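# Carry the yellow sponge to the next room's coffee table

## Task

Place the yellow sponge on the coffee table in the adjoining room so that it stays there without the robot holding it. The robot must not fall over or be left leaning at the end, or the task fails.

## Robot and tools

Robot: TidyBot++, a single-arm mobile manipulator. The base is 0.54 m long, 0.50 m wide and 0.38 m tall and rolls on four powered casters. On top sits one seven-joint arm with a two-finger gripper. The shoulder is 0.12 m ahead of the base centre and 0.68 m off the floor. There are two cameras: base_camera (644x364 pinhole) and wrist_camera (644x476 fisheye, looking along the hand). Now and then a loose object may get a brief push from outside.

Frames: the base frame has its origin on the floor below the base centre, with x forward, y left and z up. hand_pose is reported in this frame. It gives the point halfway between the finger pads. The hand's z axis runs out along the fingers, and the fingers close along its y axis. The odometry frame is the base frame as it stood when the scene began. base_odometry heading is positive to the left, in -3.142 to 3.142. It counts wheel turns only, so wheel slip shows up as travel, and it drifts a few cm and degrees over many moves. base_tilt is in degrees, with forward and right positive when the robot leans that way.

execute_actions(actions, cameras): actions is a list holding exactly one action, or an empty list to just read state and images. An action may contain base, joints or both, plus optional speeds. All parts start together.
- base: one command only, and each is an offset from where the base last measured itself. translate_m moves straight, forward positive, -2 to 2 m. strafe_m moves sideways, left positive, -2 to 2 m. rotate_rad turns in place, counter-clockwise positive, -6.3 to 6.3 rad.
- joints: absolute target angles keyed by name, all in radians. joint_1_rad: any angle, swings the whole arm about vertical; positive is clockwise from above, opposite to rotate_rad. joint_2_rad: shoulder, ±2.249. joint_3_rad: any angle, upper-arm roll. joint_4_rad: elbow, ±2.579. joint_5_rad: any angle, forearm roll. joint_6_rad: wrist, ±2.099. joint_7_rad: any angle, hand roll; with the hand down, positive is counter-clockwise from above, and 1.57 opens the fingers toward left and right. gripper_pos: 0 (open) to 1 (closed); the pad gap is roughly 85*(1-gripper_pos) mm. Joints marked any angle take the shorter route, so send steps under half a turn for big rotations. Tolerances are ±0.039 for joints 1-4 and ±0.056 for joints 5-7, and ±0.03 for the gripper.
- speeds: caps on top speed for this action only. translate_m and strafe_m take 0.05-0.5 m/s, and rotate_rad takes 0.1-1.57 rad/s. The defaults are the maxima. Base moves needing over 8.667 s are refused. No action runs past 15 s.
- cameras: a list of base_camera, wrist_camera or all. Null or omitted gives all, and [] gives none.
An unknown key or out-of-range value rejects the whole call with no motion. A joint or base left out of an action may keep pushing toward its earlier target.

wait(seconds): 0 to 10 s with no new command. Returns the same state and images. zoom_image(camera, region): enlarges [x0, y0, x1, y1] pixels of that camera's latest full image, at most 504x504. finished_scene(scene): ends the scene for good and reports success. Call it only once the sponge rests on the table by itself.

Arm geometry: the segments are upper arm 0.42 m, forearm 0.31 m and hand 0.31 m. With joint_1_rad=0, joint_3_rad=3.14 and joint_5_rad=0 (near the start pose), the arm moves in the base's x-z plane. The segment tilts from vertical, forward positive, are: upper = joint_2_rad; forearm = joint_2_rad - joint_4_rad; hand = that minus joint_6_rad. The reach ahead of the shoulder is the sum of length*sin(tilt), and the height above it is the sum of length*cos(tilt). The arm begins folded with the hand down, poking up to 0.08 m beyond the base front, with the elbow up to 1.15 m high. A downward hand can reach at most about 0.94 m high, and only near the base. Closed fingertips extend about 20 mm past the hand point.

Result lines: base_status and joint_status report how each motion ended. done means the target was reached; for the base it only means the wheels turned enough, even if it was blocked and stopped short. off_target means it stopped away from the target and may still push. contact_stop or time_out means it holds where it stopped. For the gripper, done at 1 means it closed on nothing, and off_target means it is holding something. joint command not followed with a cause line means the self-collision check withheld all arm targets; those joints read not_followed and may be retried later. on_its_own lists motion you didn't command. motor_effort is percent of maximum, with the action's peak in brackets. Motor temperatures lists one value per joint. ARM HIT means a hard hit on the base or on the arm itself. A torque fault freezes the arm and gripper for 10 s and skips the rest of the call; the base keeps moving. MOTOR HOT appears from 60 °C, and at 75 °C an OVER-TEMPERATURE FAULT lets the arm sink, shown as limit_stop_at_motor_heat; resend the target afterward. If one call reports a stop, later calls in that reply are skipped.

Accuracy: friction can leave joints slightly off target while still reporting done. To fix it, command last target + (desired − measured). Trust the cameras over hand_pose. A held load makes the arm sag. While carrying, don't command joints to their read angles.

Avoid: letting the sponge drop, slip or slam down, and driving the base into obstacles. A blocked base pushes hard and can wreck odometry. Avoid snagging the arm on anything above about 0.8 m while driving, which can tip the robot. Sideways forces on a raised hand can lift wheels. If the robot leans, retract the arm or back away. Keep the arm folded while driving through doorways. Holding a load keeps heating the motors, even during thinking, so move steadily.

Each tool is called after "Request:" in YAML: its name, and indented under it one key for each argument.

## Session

Request:
execute_actions:
  actions: []

Scene clock: 0.00 s.
Motor temperatures (°C, as the motors report them): [32 32 25 31 34 38 41]
base_odometry: x=+0.000 y=+0.000 heading=+0.000 (m, m, rad; odometry frame)
base_tilt: forward=+0.0 right=+0.3 (deg)
base_status: not commanded
joint_positions: joint_1_rad=+0.042 joint_2_rad=-0.372 joint_3_rad=+3.106 joint_4_rad=-2.553 joint_5_rad=+0.016 joint_6_rad=-0.914 joint_7_rad=+1.556 gripper_pos=+0.000
joint_status: not commanded
motor_effort: joint_1_rad=-1 joint_2_rad=-1 joint_3_rad=+0 joint_4_rad=+17 joint_5_rad=+0 joint_6_rad=+2 joint_7_rad=+0 (%)
hand_pose: x=+0.2378 y=-0.0050 z=+0.5826 quat_wxyz=(+0.013, +1.000, -0.006, +0.023) (m; base frame)
pictures: base_camera, wrist_camera
Images, in order (width x height): base_camera 644x364, wrist_camera 644x476.

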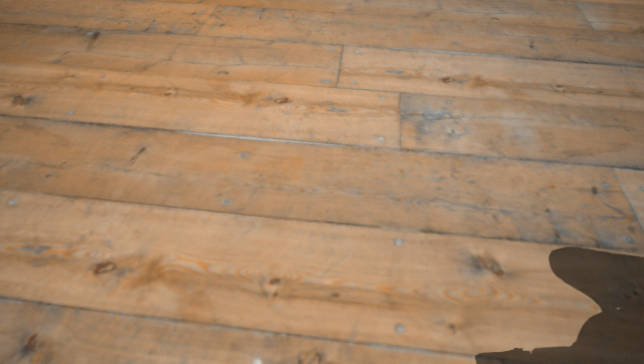

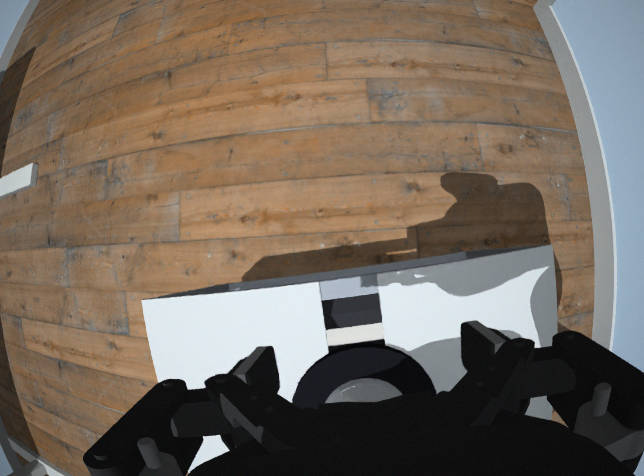

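Request:
execute_actions:
  actions:
    - {"base":{"rotate_rad":1.42},"joints":{"joint_1_rad":0,"joint_3_rad":3.14,"joint_4_rad":-1.3,"joint_6_rad":-1.3}}

Scene clock: 2.67 s.
Motor temperatures (°C, as the motors report them): [32 32 25 31 34 38 41]
base_odometry: x=+0.000 y=+0.000 heading=+1.420 (m, m, rad; odometry frame)
base_tilt: forward=+0.0 right=+0.2 (deg)
base_status: done
joint_positions: joint_1_rad=+0.023 joint_2_rad=-0.372 joint_3_rad=+3.126 joint_4_rad=-1.309 joint_5_rad=+0.016 joint_6_rad=-1.277 joint_7_rad=+1.556 gripper_pos=+0.000
joint_status: all done
motor_effort: joint_1_rad=-1(2) joint_2_rad=-4(7) joint_3_rad=+0(2) joint_4_rad=+18(21) joint_5_rad=+0(0) joint_6_rad=+7(8) joint_7_rad=+0(0) (%)
hand_pose: x=+0.4685 y=-0.0044 z=+1.0730 quat_wxyz=(+0.009, +0.894, -0.011, +0.447) (m; base frame)
pictures: base_camera, wrist_camera
Images, in order (width x height): base_camera 644x364, wrist_camera 644x476.

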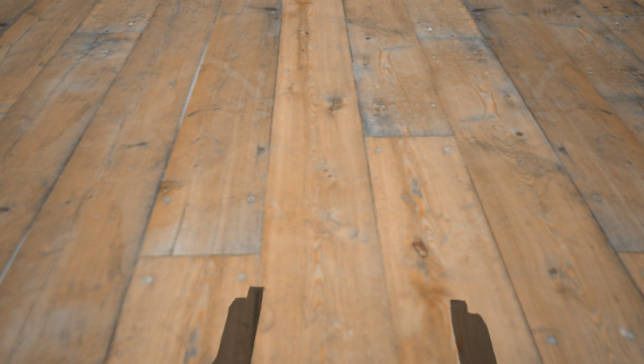

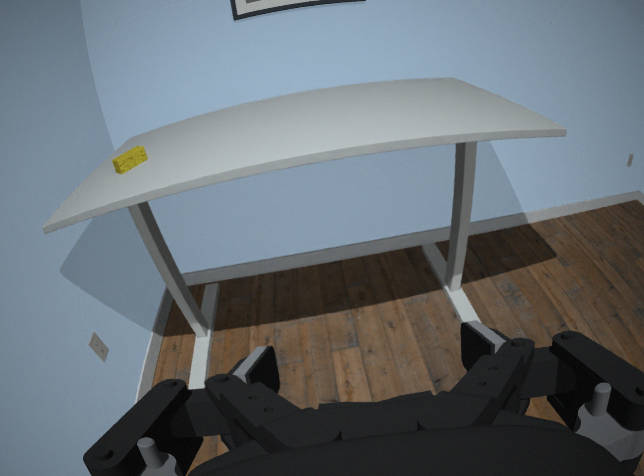

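Table appears higher.

Request:
execute_actions:
  actions:
    - {"base":{"strafe_m":0.2},"joints":{"joint_1_rad":-0.4,"joint_2_rad":0.0,"joint_4_rad":-0.6,"joint_6_rad":-1.7}}
  cameras: []

Request:
execute_actions:
  actions:
    - {"base":{"translate_m":0.4},"speeds":{"translate_m":0.25}}

Scene clock: 4.90 s.
Motor temperatures (°C, as the motors report them): [32 32 25 31 34 38 41]
base_odometry: x=-0.198 y=+0.030 heading=+1.421 (m, m, rad; odometry frame)
base_tilt: forward=+0.0 right=+0.2 (deg)
base_status: done
joint_positions: joint_1_rad=-0.377 joint_2_rad=-0.021 joint_3_rad=+3.134 joint_4_rad=-0.613 joint_5_rad=+0.016 joint_6_rad=-1.677 joint_7_rad=+1.556 gripper_pos=+0.000
joint_status: all done
motor_effort: joint_1_rad=-1(0) joint_2_rad=-12(13) joint_3_rad=+0(2) joint_4_rad=+14(20) joint_5_rad=-1(1) joint_6_rad=+7(8) joint_7_rad=+0(0) (%)
hand_pose: x=+0.4957 y=+0.1489 z=+1.1632 quat_wxyz=(-0.077, +0.892, +0.163, +0.415) (m; base frame)
pictures: none
No camera images: the call's "cameras" was empty. Leave "cameras" out to get every camera's image.

Scene clock: 7.37 s.
Motor temperatures (°C, as the motors report them): [32 32 25 31 34 38 41]
base_odometry: x=-0.138 y=+0.425 heading=+1.421 (m, m, rad; odometry frame)
base_tilt: forward=+0.0 right=+0.2 (deg)
base_status: done
joint_positions: joint_1_rad=-0.379 joint_2_rad=-0.007 joint_3_rad=+3.134 joint_4_rad=-0.610 joint_5_rad=+0.016 joint_6_rad=-1.679 joint_7_rad=+1.556 gripper_pos=+0.000
joint_status: not commanded
motor_effort: joint_1_rad=+0(0) joint_2_rad=-13(16) joint_3_rad=+0(1) joint_4_rad=+14(15) joint_5_rad=+0(0) joint_6_rad=+7(8) joint_7_rad=+0(0) (%)
hand_pose: x=+0.5011 y=+0.1515 z=+1.1583 quat_wxyz=(-0.076, +0.894, +0.164, +0.410) (m; base frame)
pictures: base_camera, wrist_camera
Images, in order (width x height): base_camera 644x364, wrist_camera 644x476.

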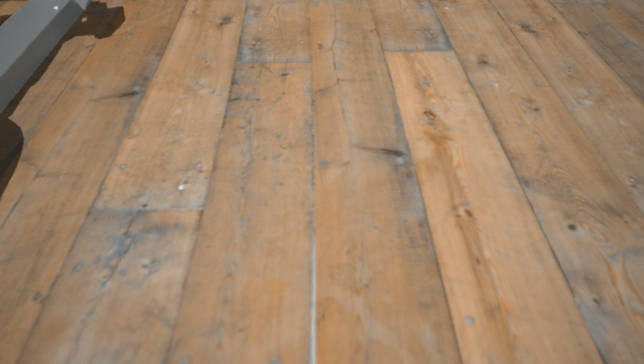

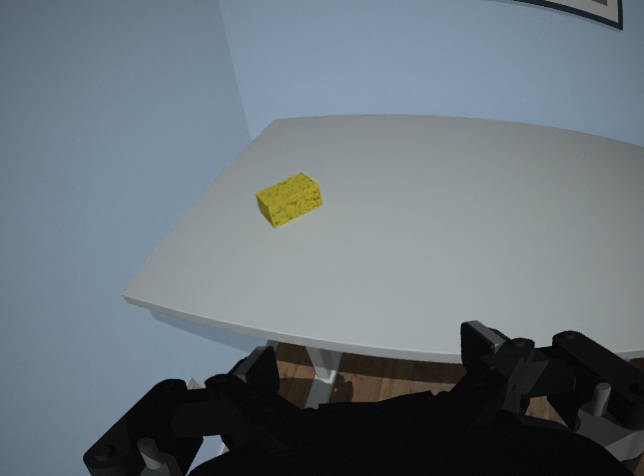

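Request:
execute_actions:
  actions:
    - {"base":{"strafe_m":0.12}}
  cameras: []

Request:
execute_actions:
  actions:
    - {"base":{"translate_m":0.27},"joints":{"joint_1_rad":-0.52,"joint_2_rad":0.15,"joint_4_rad":-0.45,"joint_6_rad":-2.0},"speeds":{"translate_m":0.15}}

Scene clock: 8.93 s.
Motor temperatures (°C, as the motors report them): [32 32 25 31 34 38 41]
base_odometry: x=-0.257 y=+0.444 heading=+1.421 (m, m, rad; odometry frame)
base_tilt: forward=+0.0 right=+0.2 (deg)
base_status: done
joint_positions: joint_1_rad=-0.384 joint_2_rad=-0.007 joint_3_rad=+3.134 joint_4_rad=-0.609 joint_5_rad=+0.016 joint_6_rad=-1.680 joint_7_rad=+1.556 gripper_pos=+0.000
joint_status: not commanded
motor_effort: joint_1_rad=-1(2) joint_2_rad=-13(15) joint_3_rad=+0(2) joint_4_rad=+14(15) joint_5_rad=+0(1) joint_6_rad=+7(7) joint_7_rad=+0(0) (%)
hand_pose: x=+0.5003 y=+0.1533 z=+1.1583 quat_wxyz=(-0.077, +0.894, +0.166, +0.409) (m; base frame)
pictures: none
No camera images: the call's "cameras" was empty. Leave "cameras" out to get every camera's image.

Scene clock: 11.40 s.
Motor temperatures (°C, as the motors report them): [32 32 25 31 34 38 41]
base_odometry: x=-0.217 y=+0.711 heading=+1.421 (m, m, rad; odometry frame)
base_tilt: forward=+0.0 right=+0.2 (deg)
base_status: done
joint_positions: joint_1_rad=-0.499 joint_2_rad=+0.148 joint_3_rad=+3.134 joint_4_rad=-0.462 joint_5_rad=+0.016 joint_6_rad=-1.981 joint_7_rad=+1.556 gripper_pos=+0.000
joint_status: all done
motor_effort: joint_1_rad=+0(1) joint_2_rad=-18(21) joint_3_rad=-1(1) joint_4_rad=+13(15) joint_5_rad=+0(0) joint_6_rad=+6(8) joint_7_rad=+0(1) (%)
hand_pose: x=+0.4747 y=+0.1932 z=+1.0903 quat_wxyz=(-0.064, +0.935, +0.229, +0.264) (m; base frame)
pictures: base_camera, wrist_camera
Images, in order (width x height): base_camera 644x364, wrist_camera 644x476.

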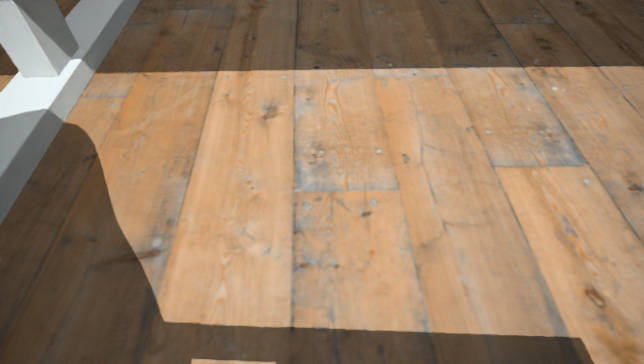

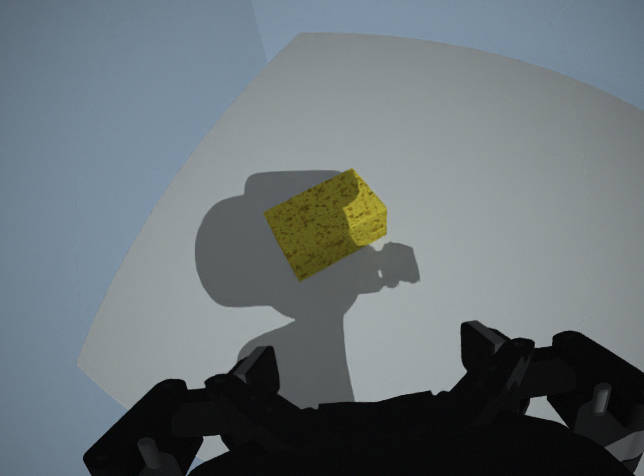

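Request:
execute_actions:
  actions:
    - {"base":{"translate_m":0.09},"joints":{"joint_1_rad":-0.62,"joint_2_rad":0.27,"joint_4_rad":-0.4,"joint_7_rad":0.4},"speeds":{"translate_m":0.1}}
  cameras: ["wrist_camera"]

Scene clock: 13.20 s.
Motor temperatures (°C, as the motors report them): [32 32 25 32 34 38 41]
base_odometry: x=-0.204 y=+0.800 heading=+1.422 (m, m, rad; odometry frame)
base_tilt: forward=+0.0 right=+0.2 (deg)
base_status: done
joint_positions: joint_1_rad=-0.596 joint_2_rad=+0.263 joint_3_rad=+3.134 joint_4_rad=-0.412 joint_5_rad=+0.016 joint_6_rad=-1.981 joint_7_rad=+0.408 gripper_pos=+0.000
joint_status: all done
motor_effort: joint_1_rad=-1(1) joint_2_rad=-22(24) joint_3_rad=+0(1) joint_4_rad=+13(14) joint_5_rad=+0(0) joint_6_rad=+5(6) joint_7_rad=+0(1) (%)
hand_pose: x=+0.4925 y=+0.2524 z=+1.0582 quat_wxyz=(-0.182, +0.932, -0.273, +0.157) (m; base frame)
pictures: wrist_camera
Images, in order (width x height): wrist_camera 644x476.

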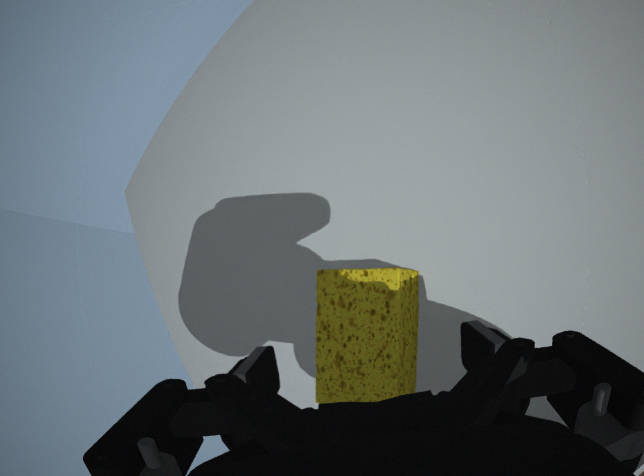

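Request:
execute_actions:
  actions:
    - {"joints":{"joint_2_rad":0.3,"joint_4_rad":-0.6,"joint_6_rad":-1.85}}
  cameras: ["wrist_camera"]

Request:
execute_actions:
  actions:
    - {"joints":{"joint_4_rad":-0.7,"joint_6_rad":-1.84}}
  cameras: ["wrist_camera"]

Request:
execute_actions:
  actions:
    - {"joints":{"gripper_pos":1}}
  cameras: ["wrist_camera"]

Scene clock: 14.60 s.
Motor temperatures (°C, as the motors report them): [32 32 25 32 34 38 41]
base_odometry: x=-0.204 y=+0.800 heading=+1.422 (m, m, rad; odometry frame)
base_tilt: forward=+0.0 right=+0.2 (deg)
base_status: not commanded
joint_positions: joint_1_rad=-0.596 joint_2_rad=+0.288 joint_3_rad=+3.134 joint_4_rad=-0.592 joint_5_rad=+0.016 joint_6_rad=-1.871 joint_7_rad=+0.408 gripper_pos=+0.000
joint_status: all done
motor_effort: joint_1_rad=-1(1) joint_2_rad=-25(27) joint_3_rad=-1(0) joint_4_rad=+16(16) joint_5_rad=+0(1) joint_6_rad=+4(4) joint_7_rad=+0(0) (%)
hand_pose: x=+0.5170 y=+0.2691 z=+0.9976 quat_wxyz=(-0.146, +0.942, -0.275, +0.128) (m; base frame)
pictures: wrist_camera
Images, in order (width x height): wrist_camera 644x476.

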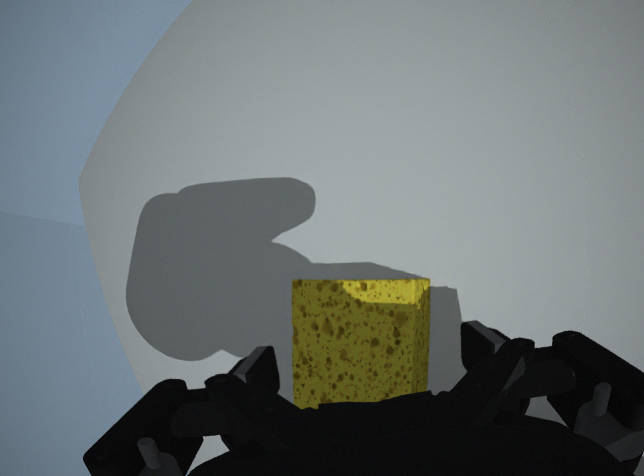

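Scene clock: 16.03 s.
Motor temperatures (°C, as the motors report them): [32 32 25 32 34 38 41]
base_odometry: x=-0.204 y=+0.800 heading=+1.422 (m, m, rad; odometry frame)
base_tilt: forward=+0.0 right=+0.2 (deg)
base_status: not commanded
joint_positions: joint_1_rad=-0.601 joint_2_rad=+0.279 joint_3_rad=+3.137 joint_4_rad=-0.666 joint_5_rad=+0.016 joint_6_rad=-1.831 joint_7_rad=+0.408 gripper_pos=+0.000
joint_status: all done
motor_effort: joint_1_rad=-2(3) joint_2_rad=-19(25) joint_3_rad=-1(2) joint_4_rad=+11(16) joint_5_rad=+0(2) joint_6_rad=+0(5) joint_7_rad=+1(1) (%)
hand_pose: x=+0.5172 y=+0.2712 z=+0.9793 quat_wxyz=(-0.136, +0.945, -0.274, +0.120) (m; base frame)
pictures: wrist_camera
Images, in order (width x height): wrist_camera 644x476.

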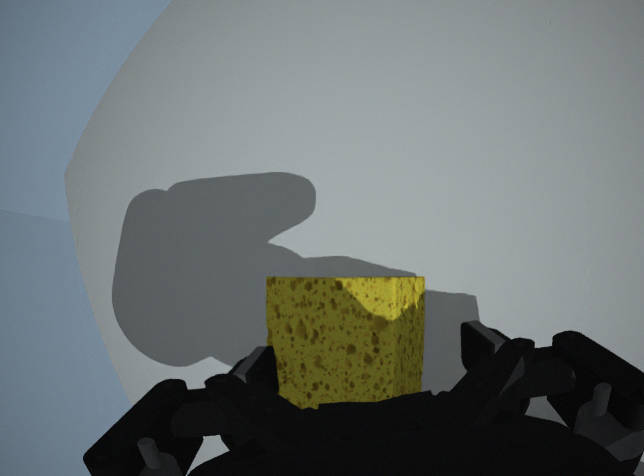

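Scene clock: 17.13 s.
Motor temperatures (°C, as the motors report them): [32 32 25 32 34 38 41]
base_odometry: x=-0.204 y=+0.800 heading=+1.421 (m, m, rad; odometry frame)
base_tilt: forward=+0.0 right=+0.2 (deg)
base_status: not commanded
joint_positions: joint_1_rad=-0.606 joint_2_rad=+0.240 joint_3_rad=+3.145 joint_4_rad=-0.658 joint_5_rad=+0.018 joint_6_rad=-1.811 joint_7_rad=+0.408 gripper_pos=+0.996
joint_status: all done
motor_effort: joint_1_rad=-3(6) joint_2_rad=-14(18) joint_3_rad=-2(4) joint_4_rad=+10(10) joint_5_rad=-2(4) joint_6_rad=+3(7) joint_7_rad=+0(1) (%)
hand_pose: x=+0.5135 y=+0.2670 z=+1.0038 quat_wxyz=(-0.160, +0.938, -0.274, +0.143) (m; base frame)
pictures: wrist_camera
Images, in order (width x height): wrist_camera 644x476.

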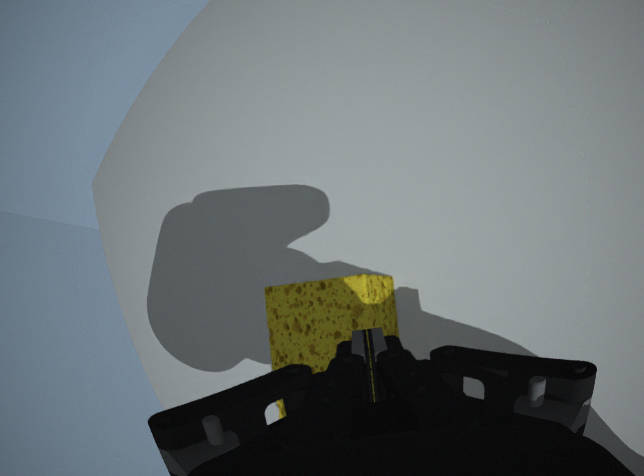

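Request:
execute_actions:
  actions:
    - {"joints":{"joint_4_rad":-0.5,"joint_6_rad":-1.75,"gripper_pos":0}}
  cameras: []

Request:
execute_actions:
  actions:
    - {"joints":{"joint_2_rad":0.35,"joint_4_rad":-0.58,"joint_6_rad":-1.73,"joint_7_rad":0.5}}
  cameras: ["wrist_camera"]

Scene clock: 18.50 s.
Motor temperatures (°C, as the motors report them): [32 32 25 32 34 38 41]
base_odometry: x=-0.204 y=+0.800 heading=+1.421 (m, m, rad; odometry frame)
base_tilt: forward=+0.0 right=+0.2 (deg)
base_status: not commanded
joint_positions: joint_1_rad=-0.606 joint_2_rad=+0.301 joint_3_rad=+3.145 joint_4_rad=-0.509 joint_5_rad=+0.018 joint_6_rad=-1.771 joint_7_rad=+0.408 gripper_pos=+0.000
joint_status: all done
motor_effort: joint_1_rad=-1(3) joint_2_rad=-25(28) joint_3_rad=-1(2) joint_4_rad=+16(17) joint_5_rad=+0(2) joint_6_rad=+5(5) joint_7_rad=+0(0) (%)
hand_pose: x=+0.5477 y=+0.2906 z=+1.0368 quat_wxyz=(-0.208, +0.922, -0.269, +0.182) (m; base frame)
pictures: none
No camera images: the call's "cameras" was empty. Leave "cameras" out to get every camera's image.

Scene clock: 19.50 s.
Motor temperatures (°C, as the motors report them): [32 32 25 32 34 38 41]
base_odometry: x=-0.204 y=+0.800 heading=+1.421 (m, m, rad; odometry frame)
base_tilt: forward=+0.0 right=+0.2 (deg)
base_status: not commanded
joint_positions: joint_1_rad=-0.606 joint_2_rad=+0.339 joint_3_rad=+3.145 joint_4_rad=-0.571 joint_5_rad=+0.018 joint_6_rad=-1.753 joint_7_rad=+0.477 gripper_pos=+0.000
joint_status: all done
motor_effort: joint_1_rad=+0(0) joint_2_rad=-28(29) joint_3_rad=-1(1) joint_4_rad=+16(17) joint_5_rad=+0(0) joint_6_rad=+5(5) joint_7_rad=+0(1) (%)
hand_pose: x=+0.5590 y=+0.2984 z=+0.9950 quat_wxyz=(-0.172, +0.941, -0.240, +0.163) (m; base frame)
pictures: wrist_camera
Images, in order (width x height): wrist_camera 644x476.

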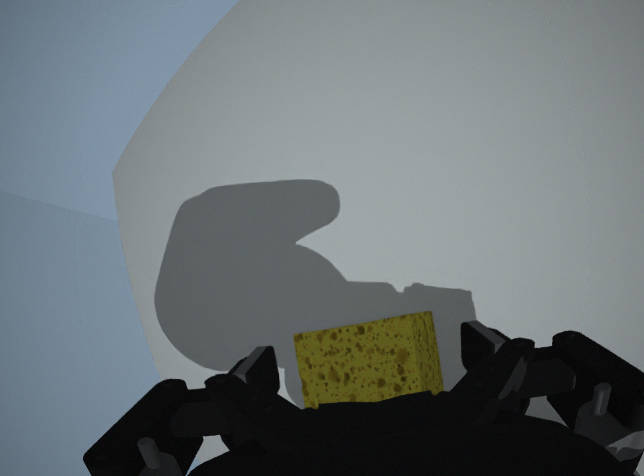

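Request:
execute_actions:
  actions:
    - {"joints":{"joint_1_rad":-0.68,"joint_7_rad":0.62}}
  cameras: []

Request:
execute_actions:
  actions:
    - {"joints":{"joint_4_rad":-0.74,"joint_6_rad":-1.68}}
  cameras: ["wrist_camera"]

Scene clock: 20.43 s.
Motor temperatures (°C, as the motors report them): [32 32 25 32 34 38 41]
base_odometry: x=-0.204 y=+0.800 heading=+1.421 (m, m, rad; odometry frame)
base_tilt: forward=+0.0 right=+0.2 (deg)
base_status: not commanded
joint_positions: joint_1_rad=-0.666 joint_2_rad=+0.339 joint_3_rad=+3.145 joint_4_rad=-0.571 joint_5_rad=+0.018 joint_6_rad=-1.753 joint_7_rad=+0.599 gripper_pos=+0.000
joint_status: all done
motor_effort: joint_1_rad=-1(1) joint_2_rad=-27(27) joint_3_rad=+0(1) joint_4_rad=+16(16) joint_5_rad=+0(1) joint_6_rad=+5(5) joint_7_rad=+0(0) (%)
hand_pose: x=+0.5402 y=+0.3243 z=+0.9950 quat_wxyz=(-0.167, +0.959, -0.153, +0.168) (m; base frame)
pictures: none
No camera images: the call's "cameras" was empty. Leave "cameras" out to get every camera's image.

Scene clock: 21.53 s.
Motor temperatures (°C, as the motors report them): [32 32 25 32 34 38 41]
base_odometry: x=-0.204 y=+0.800 heading=+1.421 (m, m, rad; odometry frame)
base_tilt: forward=+0.0 right=+0.2 (deg)
base_status: not commanded
joint_positions: joint_1_rad=-0.667 joint_2_rad=+0.317 joint_3_rad=+3.145 joint_4_rad=-0.691 joint_5_rad=+0.018 joint_6_rad=-1.688 joint_7_rad=+0.599 gripper_pos=+0.000
joint_status: joint_4_rad off_target (ended at -0.691, target -0.740); the others done
motor_effort: joint_1_rad=-1(1) joint_2_rad=-17(27) joint_3_rad=-1(1) joint_4_rad=+10(16) joint_5_rad=-1(2) joint_6_rad=+2(5) joint_7_rad=+0(0) (%)
hand_pose: x=+0.5398 y=+0.3242 z=+0.9686 quat_wxyz=(-0.155, +0.963, -0.153, +0.158) (m; base frame)
pictures: wrist_camera
Images, in order (width x height): wrist_camera 644x476.

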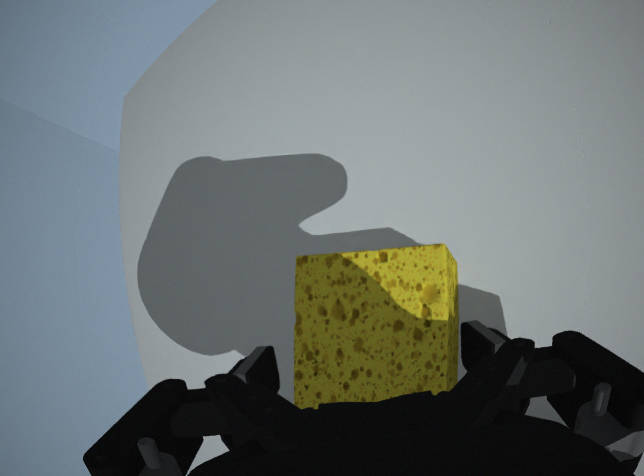

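Request:
execute_actions:
  actions:
    - {"joints":{"joint_6_rad":-1.78}}
  cameras: []

Request:
execute_actions:
  actions:
    - {"joints":{"gripper_pos":1}}
  cameras: ["wrist_camera"]

Scene clock: 22.23 s.
Motor temperatures (°C, as the motors report them): [32 32 25 32 34 38 41]
base_odometry: x=-0.204 y=+0.800 heading=+1.421 (m, m, rad; odometry frame)
base_tilt: forward=+0.0 right=+0.2 (deg)
base_status: not commanded
joint_positions: joint_1_rad=-0.667 joint_2_rad=+0.316 joint_3_rad=+3.145 joint_4_rad=-0.686 joint_5_rad=+0.018 joint_6_rad=-1.707 joint_7_rad=+0.599 gripper_pos=+0.000
joint_status: joint_6_rad off_target (ended at -1.707, target -1.780)
motor_effort: joint_1_rad=+0(0) joint_2_rad=-18(18) joint_3_rad=+0(1) joint_4_rad=+7(10) joint_5_rad=-1(1) joint_6_rad=-3(5) joint_7_rad=+0(1) (%)
hand_pose: x=+0.5359 y=+0.3212 z=+0.9681 quat_wxyz=(-0.150, +0.965, -0.153, +0.153) (m; base frame)
pictures: none
No camera images: the call's "cameras" was empty. Leave "cameras" out to get every camera's image.

Scene clock: 23.33 s.
Motor temperatures (°C, as the motors report them): [32 32 25 32 34 38 41]
base_odometry: x=-0.204 y=+0.800 heading=+1.421 (m, m, rad; odometry frame)
base_tilt: forward=+0.0 right=+0.2 (deg)
base_status: not commanded
joint_positions: joint_1_rad=-0.667 joint_2_rad=+0.303 joint_3_rad=+3.149 joint_4_rad=-0.685 joint_5_rad=+0.021 joint_6_rad=-1.726 joint_7_rad=+0.599 gripper_pos=+0.359
joint_status: gripper_pos off_target (ended at +0.359, target +1.000)
motor_effort: joint_1_rad=-3(5) joint_2_rad=-16(19) joint_3_rad=-2(4) joint_4_rad=+5(10) joint_5_rad=-3(5) joint_6_rad=-6(7) joint_7_rad=+0(1) (%)
hand_pose: x=+0.5302 y=+0.3137 z=+0.9729 quat_wxyz=(-0.147, +0.965, -0.155, +0.153) (m; base frame)
pictures: wrist_camera
Images, in order (width x height): wrist_camera 644x476.

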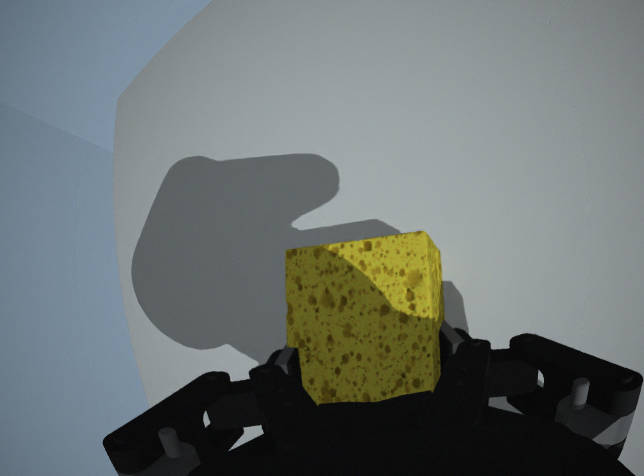

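Request:
execute_actions:
  actions:
    - {"joints":{"joint_2_rad":0.0,"joint_4_rad":-0.6}}
  cameras: []

Request:
execute_actions:
  actions:
    - {"base":{"translate_m":-0.55},"joints":{"joint_1_rad":0,"joint_7_rad":1.57,"joint_2_rad":-0.5,"joint_4_rad":-1.0}}
  cameras: []

Request:
execute_actions:
  actions:
    - {"base":{"strafe_m":-1.75},"joints":{"joint_2_rad":-0.9,"joint_4_rad":-2.3,"joint_6_rad":-1.15}}
  cameras: []

Request:
execute_actions:
  actions:
    - {"base":{"rotate_rad":3.14}}

Scene clock: 25.30 s.
Motor temperatures (°C, as the motors report them): [32 32 25 32 34 38 41]
base_odometry: x=-0.204 y=+0.800 heading=+1.421 (m, m, rad; odometry frame)
base_tilt: forward=+0.0 right=+0.2 (deg)
base_status: not commanded
joint_positions: joint_1_rad=-0.667 joint_2_rad=-0.008 joint_3_rad=+3.148 joint_4_rad=-0.600 joint_5_rad=+0.021 joint_6_rad=-1.758 joint_7_rad=+0.599 gripper_pos=+0.361
joint_status: all done
motor_effort: joint_1_rad=-1(3) joint_2_rad=-12(31) joint_3_rad=+0(2) joint_4_rad=+14(19) joint_5_rad=+0(3) joint_6_rad=+7(8) joint_7_rad=+0(0) (%)
hand_pose: x=+0.4326 y=+0.2377 z=+1.1445 quat_wxyz=(-0.275, +0.911, -0.148, +0.270) (m; base frame)
pictures: none
No camera images: the call's "cameras" was empty. Leave "cameras" out to get every camera's image.

Scene clock: 27.97 s.
Motor temperatures (°C, as the motors report them): [32 32 25 32 34 38 41]
base_odometry: x=-0.286 y=+0.256 heading=+1.421 (m, m, rad; odometry frame)
base_tilt: forward=+0.0 right=+0.2 (deg)
base_status: done
joint_positions: joint_1_rad=-0.022 joint_2_rad=-0.502 joint_3_rad=+3.147 joint_4_rad=-0.987 joint_5_rad=+0.021 joint_6_rad=-1.761 joint_7_rad=+1.546 gripper_pos=+0.361
joint_status: all done
motor_effort: joint_1_rad=-1(1) joint_2_rad=+5(17) joint_3_rad=+0(2) joint_4_rad=+12(15) joint_5_rad=+0(1) joint_6_rad=+8(9) joint_7_rad=+0(0) (%)
hand_pose: x=+0.3060 y=-0.0029 z=+1.1341 quat_wxyz=(-0.002, +0.901, -0.010, +0.433) (m; base frame)
pictures: none
No camera images: the call's "cameras" was empty. Leave "cameras" out to get every camera's image.

Scene clock: 32.83 s.
Motor temperatures (°C, as the motors report them): [32 32 25 32 34 38 41]
base_odometry: x=+1.444 y=-0.007 heading=+1.420 (m, m, rad; odometry frame)
base_tilt: forward=+0.0 right=+0.3 (deg)
base_status: done
joint_positions: joint_1_rad=-0.021 joint_2_rad=-0.876 joint_3_rad=+3.146 joint_4_rad=-2.291 joint_5_rad=+0.021 joint_6_rad=-1.174 joint_7_rad=+1.546 gripper_pos=+0.361
joint_status: all done
motor_effort: joint_1_rad=-1(0) joint_2_rad=+8(9) joint_3_rad=+0(2) joint_4_rad=+20(21) joint_5_rad=+0(1) joint_6_rad=+5(8) joint_7_rad=+0(0) (%)
hand_pose: x=+0.2698 y=-0.0020 z=+0.7351 quat_wxyz=(+0.003, +0.962, -0.002, +0.273) (m; base frame)
pictures: none
No camera images: the call's "cameras" was empty. Leave "cameras" out to get every camera's image.

Scene clock: 36.13 s.
Motor temperatures (°C, as the motors report them): [32 32 25 32 34 38 41]
base_odometry: x=+1.444 y=-0.007 heading=-1.723 (m, m, rad; odometry frame)
base_tilt: forward=+0.0 right=+0.2 (deg)
base_status: done
joint_positions: joint_1_rad=-0.020 joint_2_rad=-0.877 joint_3_rad=+3.146 joint_4_rad=-2.291 joint_5_rad=+0.021 joint_6_rad=-1.171 joint_7_rad=+1.546 gripper_pos=+0.361
joint_status: not commanded
motor_effort: joint_1_rad=-1(1) joint_2_rad=+8(9) joint_3_rad=+0(1) joint_4_rad=+20(21) joint_5_rad=+0(0) joint_6_rad=+5(6) joint_7_rad=+0(0) (%)
hand_pose: x=+0.2705 y=-0.0020 z=+0.7356 quat_wxyz=(+0.003, +0.962, -0.003, +0.275) (m; base frame)
pictures: base_camera, wrist_camera
Images, in order (width x height): base_camera 644x364, wrist_camera 644x476.

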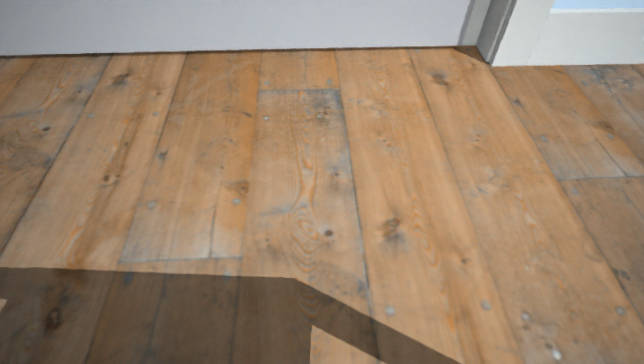

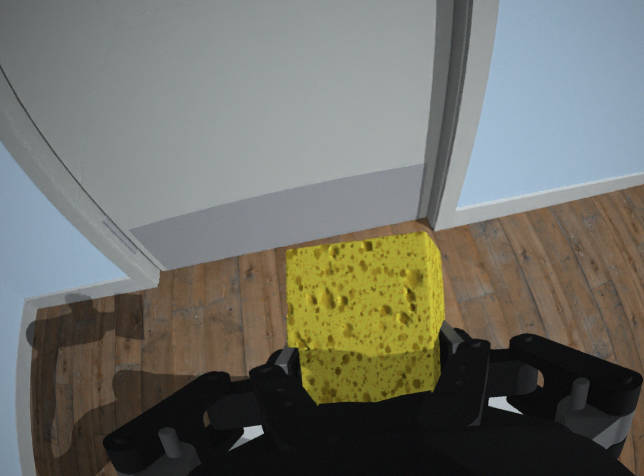

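Request:
execute_actions:
  actions:
    - {"base":{"strafe_m":0.11},"joints":{"joint_7_rad":3.0}}
  cameras: []

Request:
execute_actions:
  actions:
    - {"base":{"translate_m":0.3}}
  cameras: []

Request:
execute_actions:
  actions:
    - {"base":{"translate_m":0.5},"speeds":{"translate_m":0.12}}

Scene clock: 38.13 s.
Motor temperatures (°C, as the motors report them): [32 32 25 32 34 38 41]
base_odometry: x=+1.553 y=-0.024 heading=-1.722 (m, m, rad; odometry frame)
base_tilt: forward=+0.0 right=+0.2 (deg)
base_status: done
joint_positions: joint_1_rad=-0.017 joint_2_rad=-0.877 joint_3_rad=+3.145 joint_4_rad=-2.291 joint_5_rad=+0.021 joint_6_rad=-1.171 joint_7_rad=+2.992 gripper_pos=+0.361
joint_status: all done
motor_effort: joint_1_rad=-1(1) joint_2_rad=+8(9) joint_3_rad=+0(2) joint_4_rad=+20(20) joint_5_rad=+0(1) joint_6_rad=+5(5) joint_7_rad=+0(1) (%)
hand_pose: x=+0.2704 y=-0.0023 z=+0.7356 quat_wxyz=(+0.184, +0.723, +0.634, +0.204) (m; base frame)
pictures: none
No camera images: the call's "cameras" was empty. Leave "cameras" out to get every camera's image.

Scene clock: 40.03 s.
Motor temperatures (°C, as the motors report them): [32 32 25 32 34 38 41]
base_odometry: x=+1.508 y=-0.321 heading=-1.721 (m, m, rad; odometry frame)
base_tilt: forward=+0.0 right=+0.2 (deg)
base_status: done
joint_positions: joint_1_rad=-0.017 joint_2_rad=-0.883 joint_3_rad=+3.145 joint_4_rad=-2.291 joint_5_rad=+0.021 joint_6_rad=-1.169 joint_7_rad=+2.992 gripper_pos=+0.361
joint_status: not commanded
motor_effort: joint_1_rad=-1(0) joint_2_rad=+8(10) joint_3_rad=+0(1) joint_4_rad=+20(21) joint_5_rad=+0(0) joint_6_rad=+6(6) joint_7_rad=+0(0) (%)
hand_pose: x=+0.2707 y=-0.0023 z=+0.7369 quat_wxyz=(+0.187, +0.722, +0.633, +0.207) (m; base frame)
pictures: none
No camera images: the call's "cameras" was empty. Leave "cameras" out to get every camera's image.

Scene clock: 44.80 s.
Motor temperatures (°C, as the motors report them): [32 32 25 32 34 38 41]
base_odometry: x=+1.433 y=-0.815 heading=-1.721 (m, m, rad; odometry frame)
base_tilt: forward=+0.0 right=+0.2 (deg)
base_status: done
joint_positions: joint_1_rad=-0.017 joint_2_rad=-0.906 joint_3_rad=+3.145 joint_4_rad=-2.300 joint_5_rad=+0.021 joint_6_rad=-1.171 joint_7_rad=+2.992 gripper_pos=+0.361
joint_status: not commanded
motor_effort: joint_1_rad=-1(1) joint_2_rad=+9(14) joint_3_rad=+0(1) joint_4_rad=+20(24) joint_5_rad=-1(3) joint_6_rad=+6(17) joint_7_rad=+0(1) (%)
hand_pose: x=+0.2671 y=-0.0024 z=+0.7356 quat_wxyz=(+0.191, +0.721, +0.632, +0.211) (m; base frame)
pictures: base_camera, wrist_camera
Images, in order (width x height): base_camera 644x364, wrist_camera 644x476.

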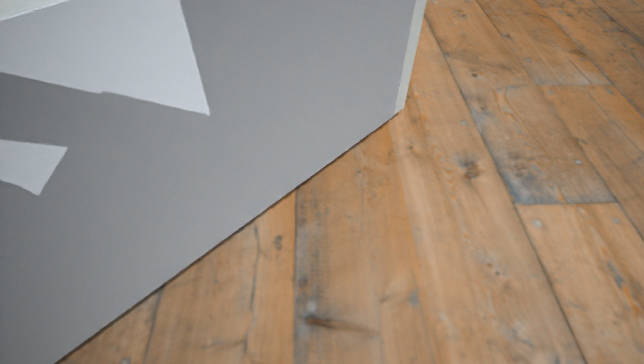

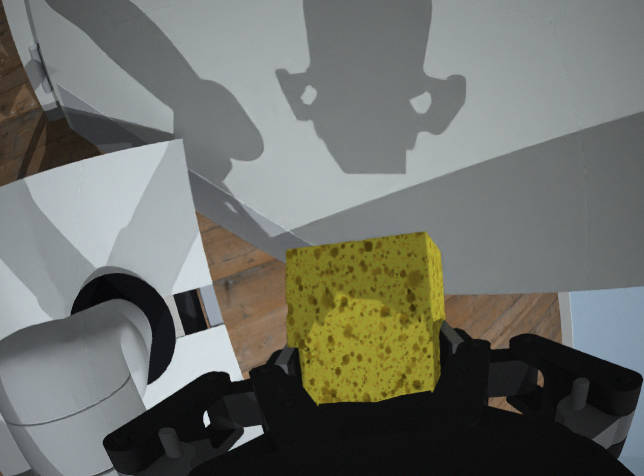

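Request:
execute_actions:
  actions:
    - {"base":{"translate_m":1.05},"speeds":{"translate_m":0.2}}

Request:
execute_actions:
  actions:
    - {"base":{"strafe_m":-0.6},"joints":{"joint_7_rad":1.57}}
  cameras: []

Request:
execute_actions:
  actions:
    - {"base":{"rotate_rad":-1.57},"joints":{"joint_6_rad":-1.0}}

Scene clock: 50.93 s.
Motor temperatures (°C, as the motors report them): [32 32 25 32 34 38 41]
base_odometry: x=+1.276 y=-1.853 heading=-1.721 (m, m, rad; odometry frame)
base_tilt: forward=+0.0 right=+0.2 (deg)
base_status: done
joint_positions: joint_1_rad=-0.017 joint_2_rad=-0.906 joint_3_rad=+3.145 joint_4_rad=-2.300 joint_5_rad=+0.021 joint_6_rad=-1.170 joint_7_rad=+2.992 gripper_pos=+0.361
joint_status: not commanded
motor_effort: joint_1_rad=-1(1) joint_2_rad=+9(11) joint_3_rad=+0(2) joint_4_rad=+20(21) joint_5_rad=-1(2) joint_6_rad=+5(6) joint_7_rad=+0(0) (%)
hand_pose: x=+0.2674 y=-0.0024 z=+0.7358 quat_wxyz=(+0.191, +0.721, +0.631, +0.211) (m; base frame)
pictures: base_camera, wrist_camera
Images, in order (width x height): base_camera 644x364, wrist_camera 644x476.

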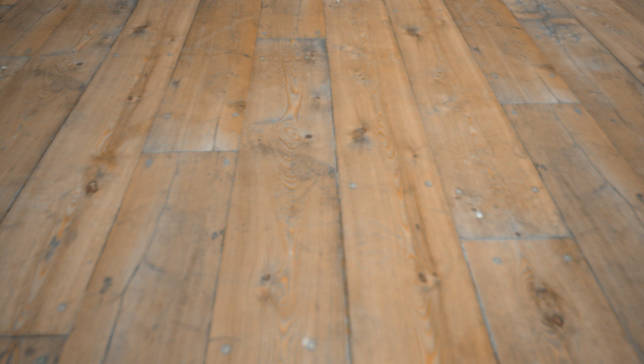

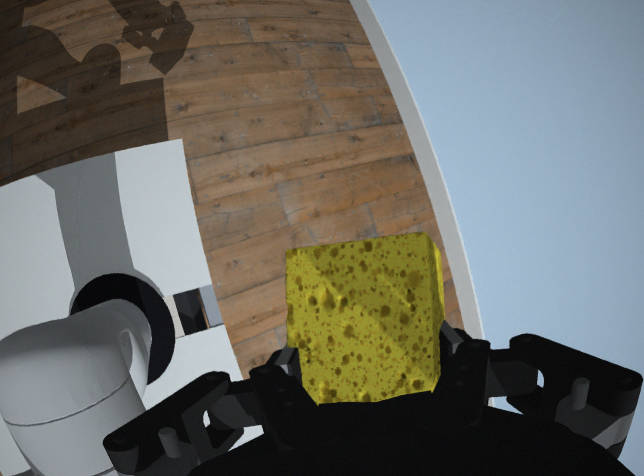

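Scene clock: 53.50 s.
Motor temperatures (°C, as the motors report them): [32 32 25 32 34 38 41]
base_odometry: x=+0.683 y=-1.764 heading=-1.721 (m, m, rad; odometry frame)
base_tilt: forward=+0.0 right=+0.3 (deg)
base_status: done
joint_positions: joint_1_rad=-0.017 joint_2_rad=-0.906 joint_3_rad=+3.145 joint_4_rad=-2.300 joint_5_rad=+0.021 joint_6_rad=-1.169 joint_7_rad=+1.578 gripper_pos=+0.361
joint_status: all done
motor_effort: joint_1_rad=+0(2) joint_2_rad=+9(9) joint_3_rad=+0(1) joint_4_rad=+20(21) joint_5_rad=-1(0) joint_6_rad=+6(6) joint_7_rad=+0(0) (%)
hand_pose: x=+0.2675 y=-0.0024 z=+0.7359 quat_wxyz=(+0.008, +0.958, +0.012, +0.285) (m; base frame)
pictures: none
No camera images: the call's "cameras" was empty. Leave "cameras" out to get every camera's image.

Scene clock: 55.80 s.
Motor temperatures (°C, as the motors report them): [32 32 25 32 34 38 41]
base_odometry: x=+0.682 y=-1.764 heading=+2.993 (m, m, rad; odometry frame)
base_tilt: forward=+0.0 right=+0.2 (deg)
base_status: done
joint_positions: joint_1_rad=-0.017 joint_2_rad=-0.906 joint_3_rad=+3.145 joint_4_rad=-2.299 joint_5_rad=+0.021 joint_6_rad=-1.007 joint_7_rad=+1.578 gripper_pos=+0.361
joint_status: all done
motor_effort: joint_1_rad=-1(0) joint_2_rad=+8(10) joint_3_rad=+0(1) joint_4_rad=+21(22) joint_5_rad=+0(0) joint_6_rad=+6(8) joint_7_rad=+0(0) (%)
hand_pose: x=+0.3077 y=-0.0014 z=+0.7675 quat_wxyz=(+0.008, +0.932, +0.012, +0.362) (m; base frame)
pictures: base_camera, wrist_camera
Images, in order (width x height): base_camera 644x364, wrist_camera 644x476.

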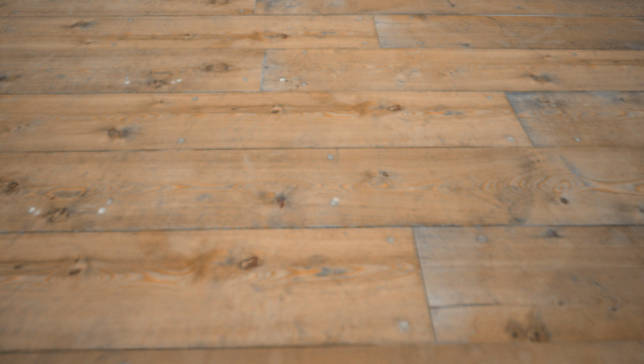

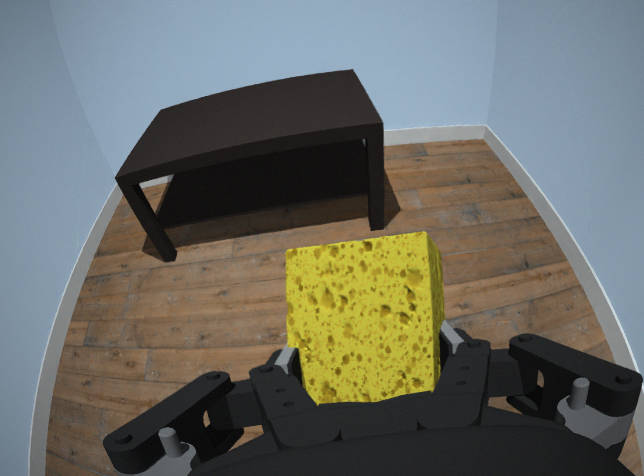

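Request:
execute_actions:
  actions:
    - {"base":{"translate_m":0.65},"joints":{"joint_1_rad":-0.4,"joint_2_rad":0.5,"joint_4_rad":-1.4,"joint_6_rad":-0.85}}
  cameras: []

Request:
execute_actions:
  actions:
    - {"joints":{"joint_2_rad":0.72,"joint_6_rad":-0.63}}

Scene clock: 58.63 s.
Motor temperatures (°C, as the motors report them): [32 32 25 32 34 38 41]
base_odometry: x=+0.040 y=-1.666 heading=+2.992 (m, m, rad; odometry frame)
base_tilt: forward=+0.1 right=+0.2 (deg)
base_status: done
joint_positions: joint_1_rad=-0.377 joint_2_rad=+0.494 joint_3_rad=+3.145 joint_4_rad=-1.413 joint_5_rad=+0.021 joint_6_rad=-0.870 joint_7_rad=+1.578 gripper_pos=+0.361
joint_status: all done
motor_effort: joint_1_rad=+0(1) joint_2_rad=-34(36) joint_3_rad=-1(0) joint_4_rad=+19(22) joint_5_rad=+0(0) joint_6_rad=+4(8) joint_7_rad=+0(0) (%)
hand_pose: x=+0.6855 y=+0.2187 z=+0.6580 quat_wxyz=(-0.024, +0.965, +0.192, +0.180) (m; base frame)
pictures: none
No camera images: the call's "cameras" was empty. Leave "cameras" out to get every camera's image.

Scene clock: 59.87 s.
Motor temperatures (°C, as the motors report them): [32 32 25 32 34 38 41]
base_odometry: x=+0.040 y=-1.666 heading=+2.992 (m, m, rad; odometry frame)
base_tilt: forward=+0.0 right=+0.2 (deg)
base_status: not commanded
joint_positions: joint_1_rad=-0.377 joint_2_rad=+0.723 joint_3_rad=+3.145 joint_4_rad=-1.409 joint_5_rad=+0.021 joint_6_rad=-0.653 joint_7_rad=+1.578 gripper_pos=+0.361
joint_status: all done
motor_effort: joint_1_rad=-1(1) joint_2_rad=-39(43) joint_3_rad=-1(1) joint_4_rad=+17(19) joint_5_rad=+0(0) joint_6_rad=+4(4) joint_7_rad=+0(0) (%)
hand_pose: x=+0.7281 y=+0.2365 z=+0.5383 quat_wxyz=(-0.024, +0.965, +0.194, +0.176) (m; base frame)
pictures: base_camera, wrist_camera
Images, in order (width x height): base_camera 644x364, wrist_camera 644x476.

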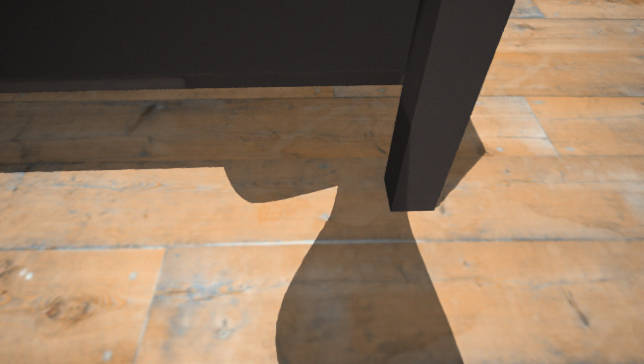

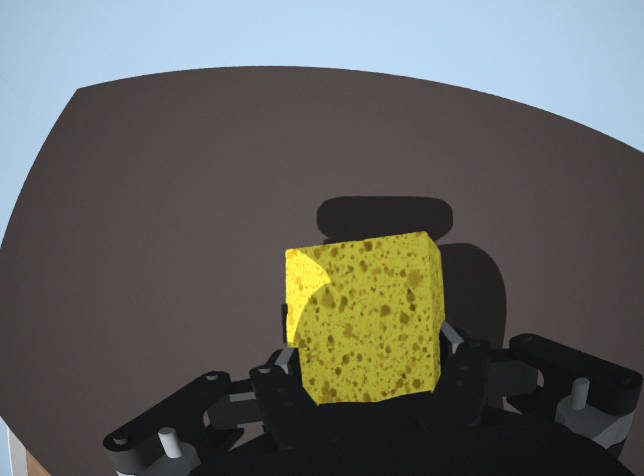

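Request:
execute_actions:
  actions:
    - {"joints":{"joint_2_rad":0.84,"joint_6_rad":-0.6}}
  cameras: []

Request:
execute_actions:
  actions:
    - {"joints":{"gripper_pos":0}}
  cameras: ["wrist_camera"]

Request:
execute_actions:
  actions:
    - {"joints":{"joint_2_rad":0.55}}
  cameras: ["wrist_camera"]

Request:
finished_scene:
  scene: 2

Scene clock: 61.30 s.
Motor temperatures (°C, as the motors report them): [32 32 25 32 34 38 41]
base_odometry: x=+0.040 y=-1.666 heading=+2.992 (m, m, rad; odometry frame)
base_tilt: forward=+0.0 right=+0.2 (deg)
base_status: not commanded
joint_positions: joint_1_rad=-0.377 joint_2_rad=+0.817 joint_3_rad=+3.145 joint_4_rad=-1.397 joint_5_rad=+0.021 joint_6_rad=-0.613 joint_7_rad=+1.578 gripper_pos=+0.361
joint_status: all done
motor_effort: joint_1_rad=-1(1) joint_2_rad=-37(42) joint_3_rad=-1(1) joint_4_rad=+15(17) joint_5_rad=-1(0) joint_6_rad=+4(4) joint_7_rad=+0(1) (%)
hand_pose: x=+0.7293 y=+0.2372 z=+0.4853 quat_wxyz=(-0.021, +0.968, +0.195, +0.156) (m; base frame)
pictures: none
No camera images: the call's "cameras" was empty. Leave "cameras" out to get every camera's image.

Scene clock: 62.40 s.
Motor temperatures (°C, as the motors report them): [32 32 25 32 34 38 41]
base_odometry: x=+0.040 y=-1.666 heading=+2.992 (m, m, rad; odometry frame)
base_tilt: forward=+0.0 right=+0.2 (deg)
base_status: not commanded
joint_positions: joint_1_rad=-0.377 joint_2_rad=+0.821 joint_3_rad=+3.145 joint_4_rad=-1.397 joint_5_rad=+0.021 joint_6_rad=-0.613 joint_7_rad=+1.578 gripper_pos=+0.000
joint_status: all done
motor_effort: joint_1_rad=-1(1) joint_2_rad=-40(41) joint_3_rad=-1(1) joint_4_rad=+16(16) joint_5_rad=-1(1) joint_6_rad=+4(4) joint_7_rad=+0(0) (%)
hand_pose: x=+0.7284 y=+0.2370 z=+0.4824 quat_wxyz=(-0.020, +0.969, +0.195, +0.153) (m; base frame)
pictures: wrist_camera
Images, in order (width x height): wrist_camera 644x476.

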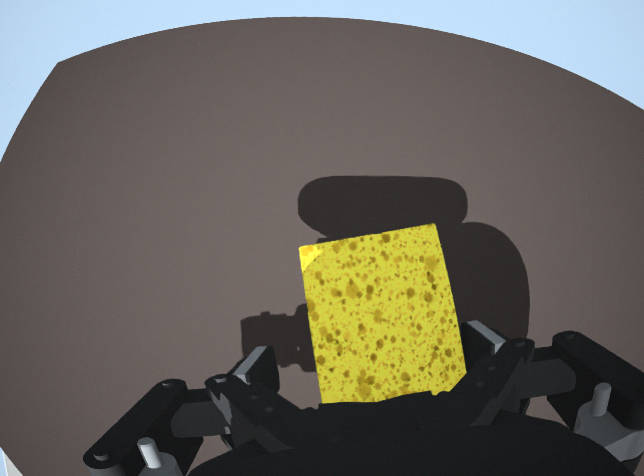

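Scene clock: 63.77 s.
Motor temperatures (°C, as the motors report them): [32 33 25 32 34 38 41]
base_odometry: x=+0.040 y=-1.666 heading=+2.992 (m, m, rad; odometry frame)
base_tilt: forward=+0.0 right=+0.2 (deg)
base_status: not commanded
joint_positions: joint_1_rad=-0.377 joint_2_rad=+0.547 joint_3_rad=+3.145 joint_4_rad=-1.397 joint_5_rad=+0.021 joint_6_rad=-0.613 joint_7_rad=+1.578 gripper_pos=+0.000
joint_status: all done
motor_effort: joint_1_rad=-1(0) joint_2_rad=-36(44) joint_3_rad=+0(1) joint_4_rad=+19(20) joint_5_rad=+0(0) joint_6_rad=+6(6) joint_7_rad=+0(0) (%)
hand_pose: x=+0.7559 y=+0.2479 z=+0.6671 quat_wxyz=(-0.044, +0.939, +0.188, +0.285) (m; base frame)
pictures: wrist_camera
Images, in order (width x height): wrist_camera 644x476.

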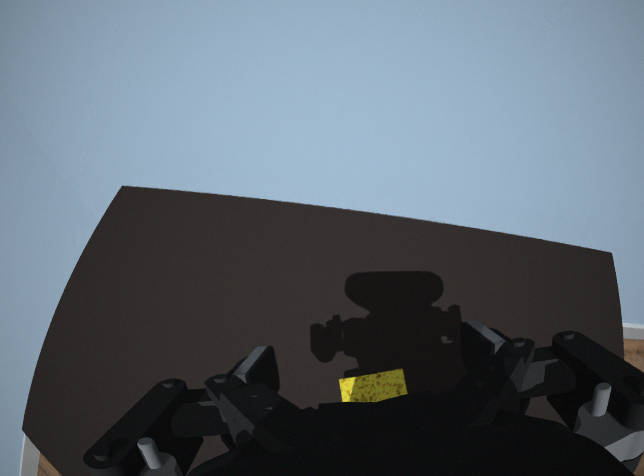

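The scene is finished: the task was done.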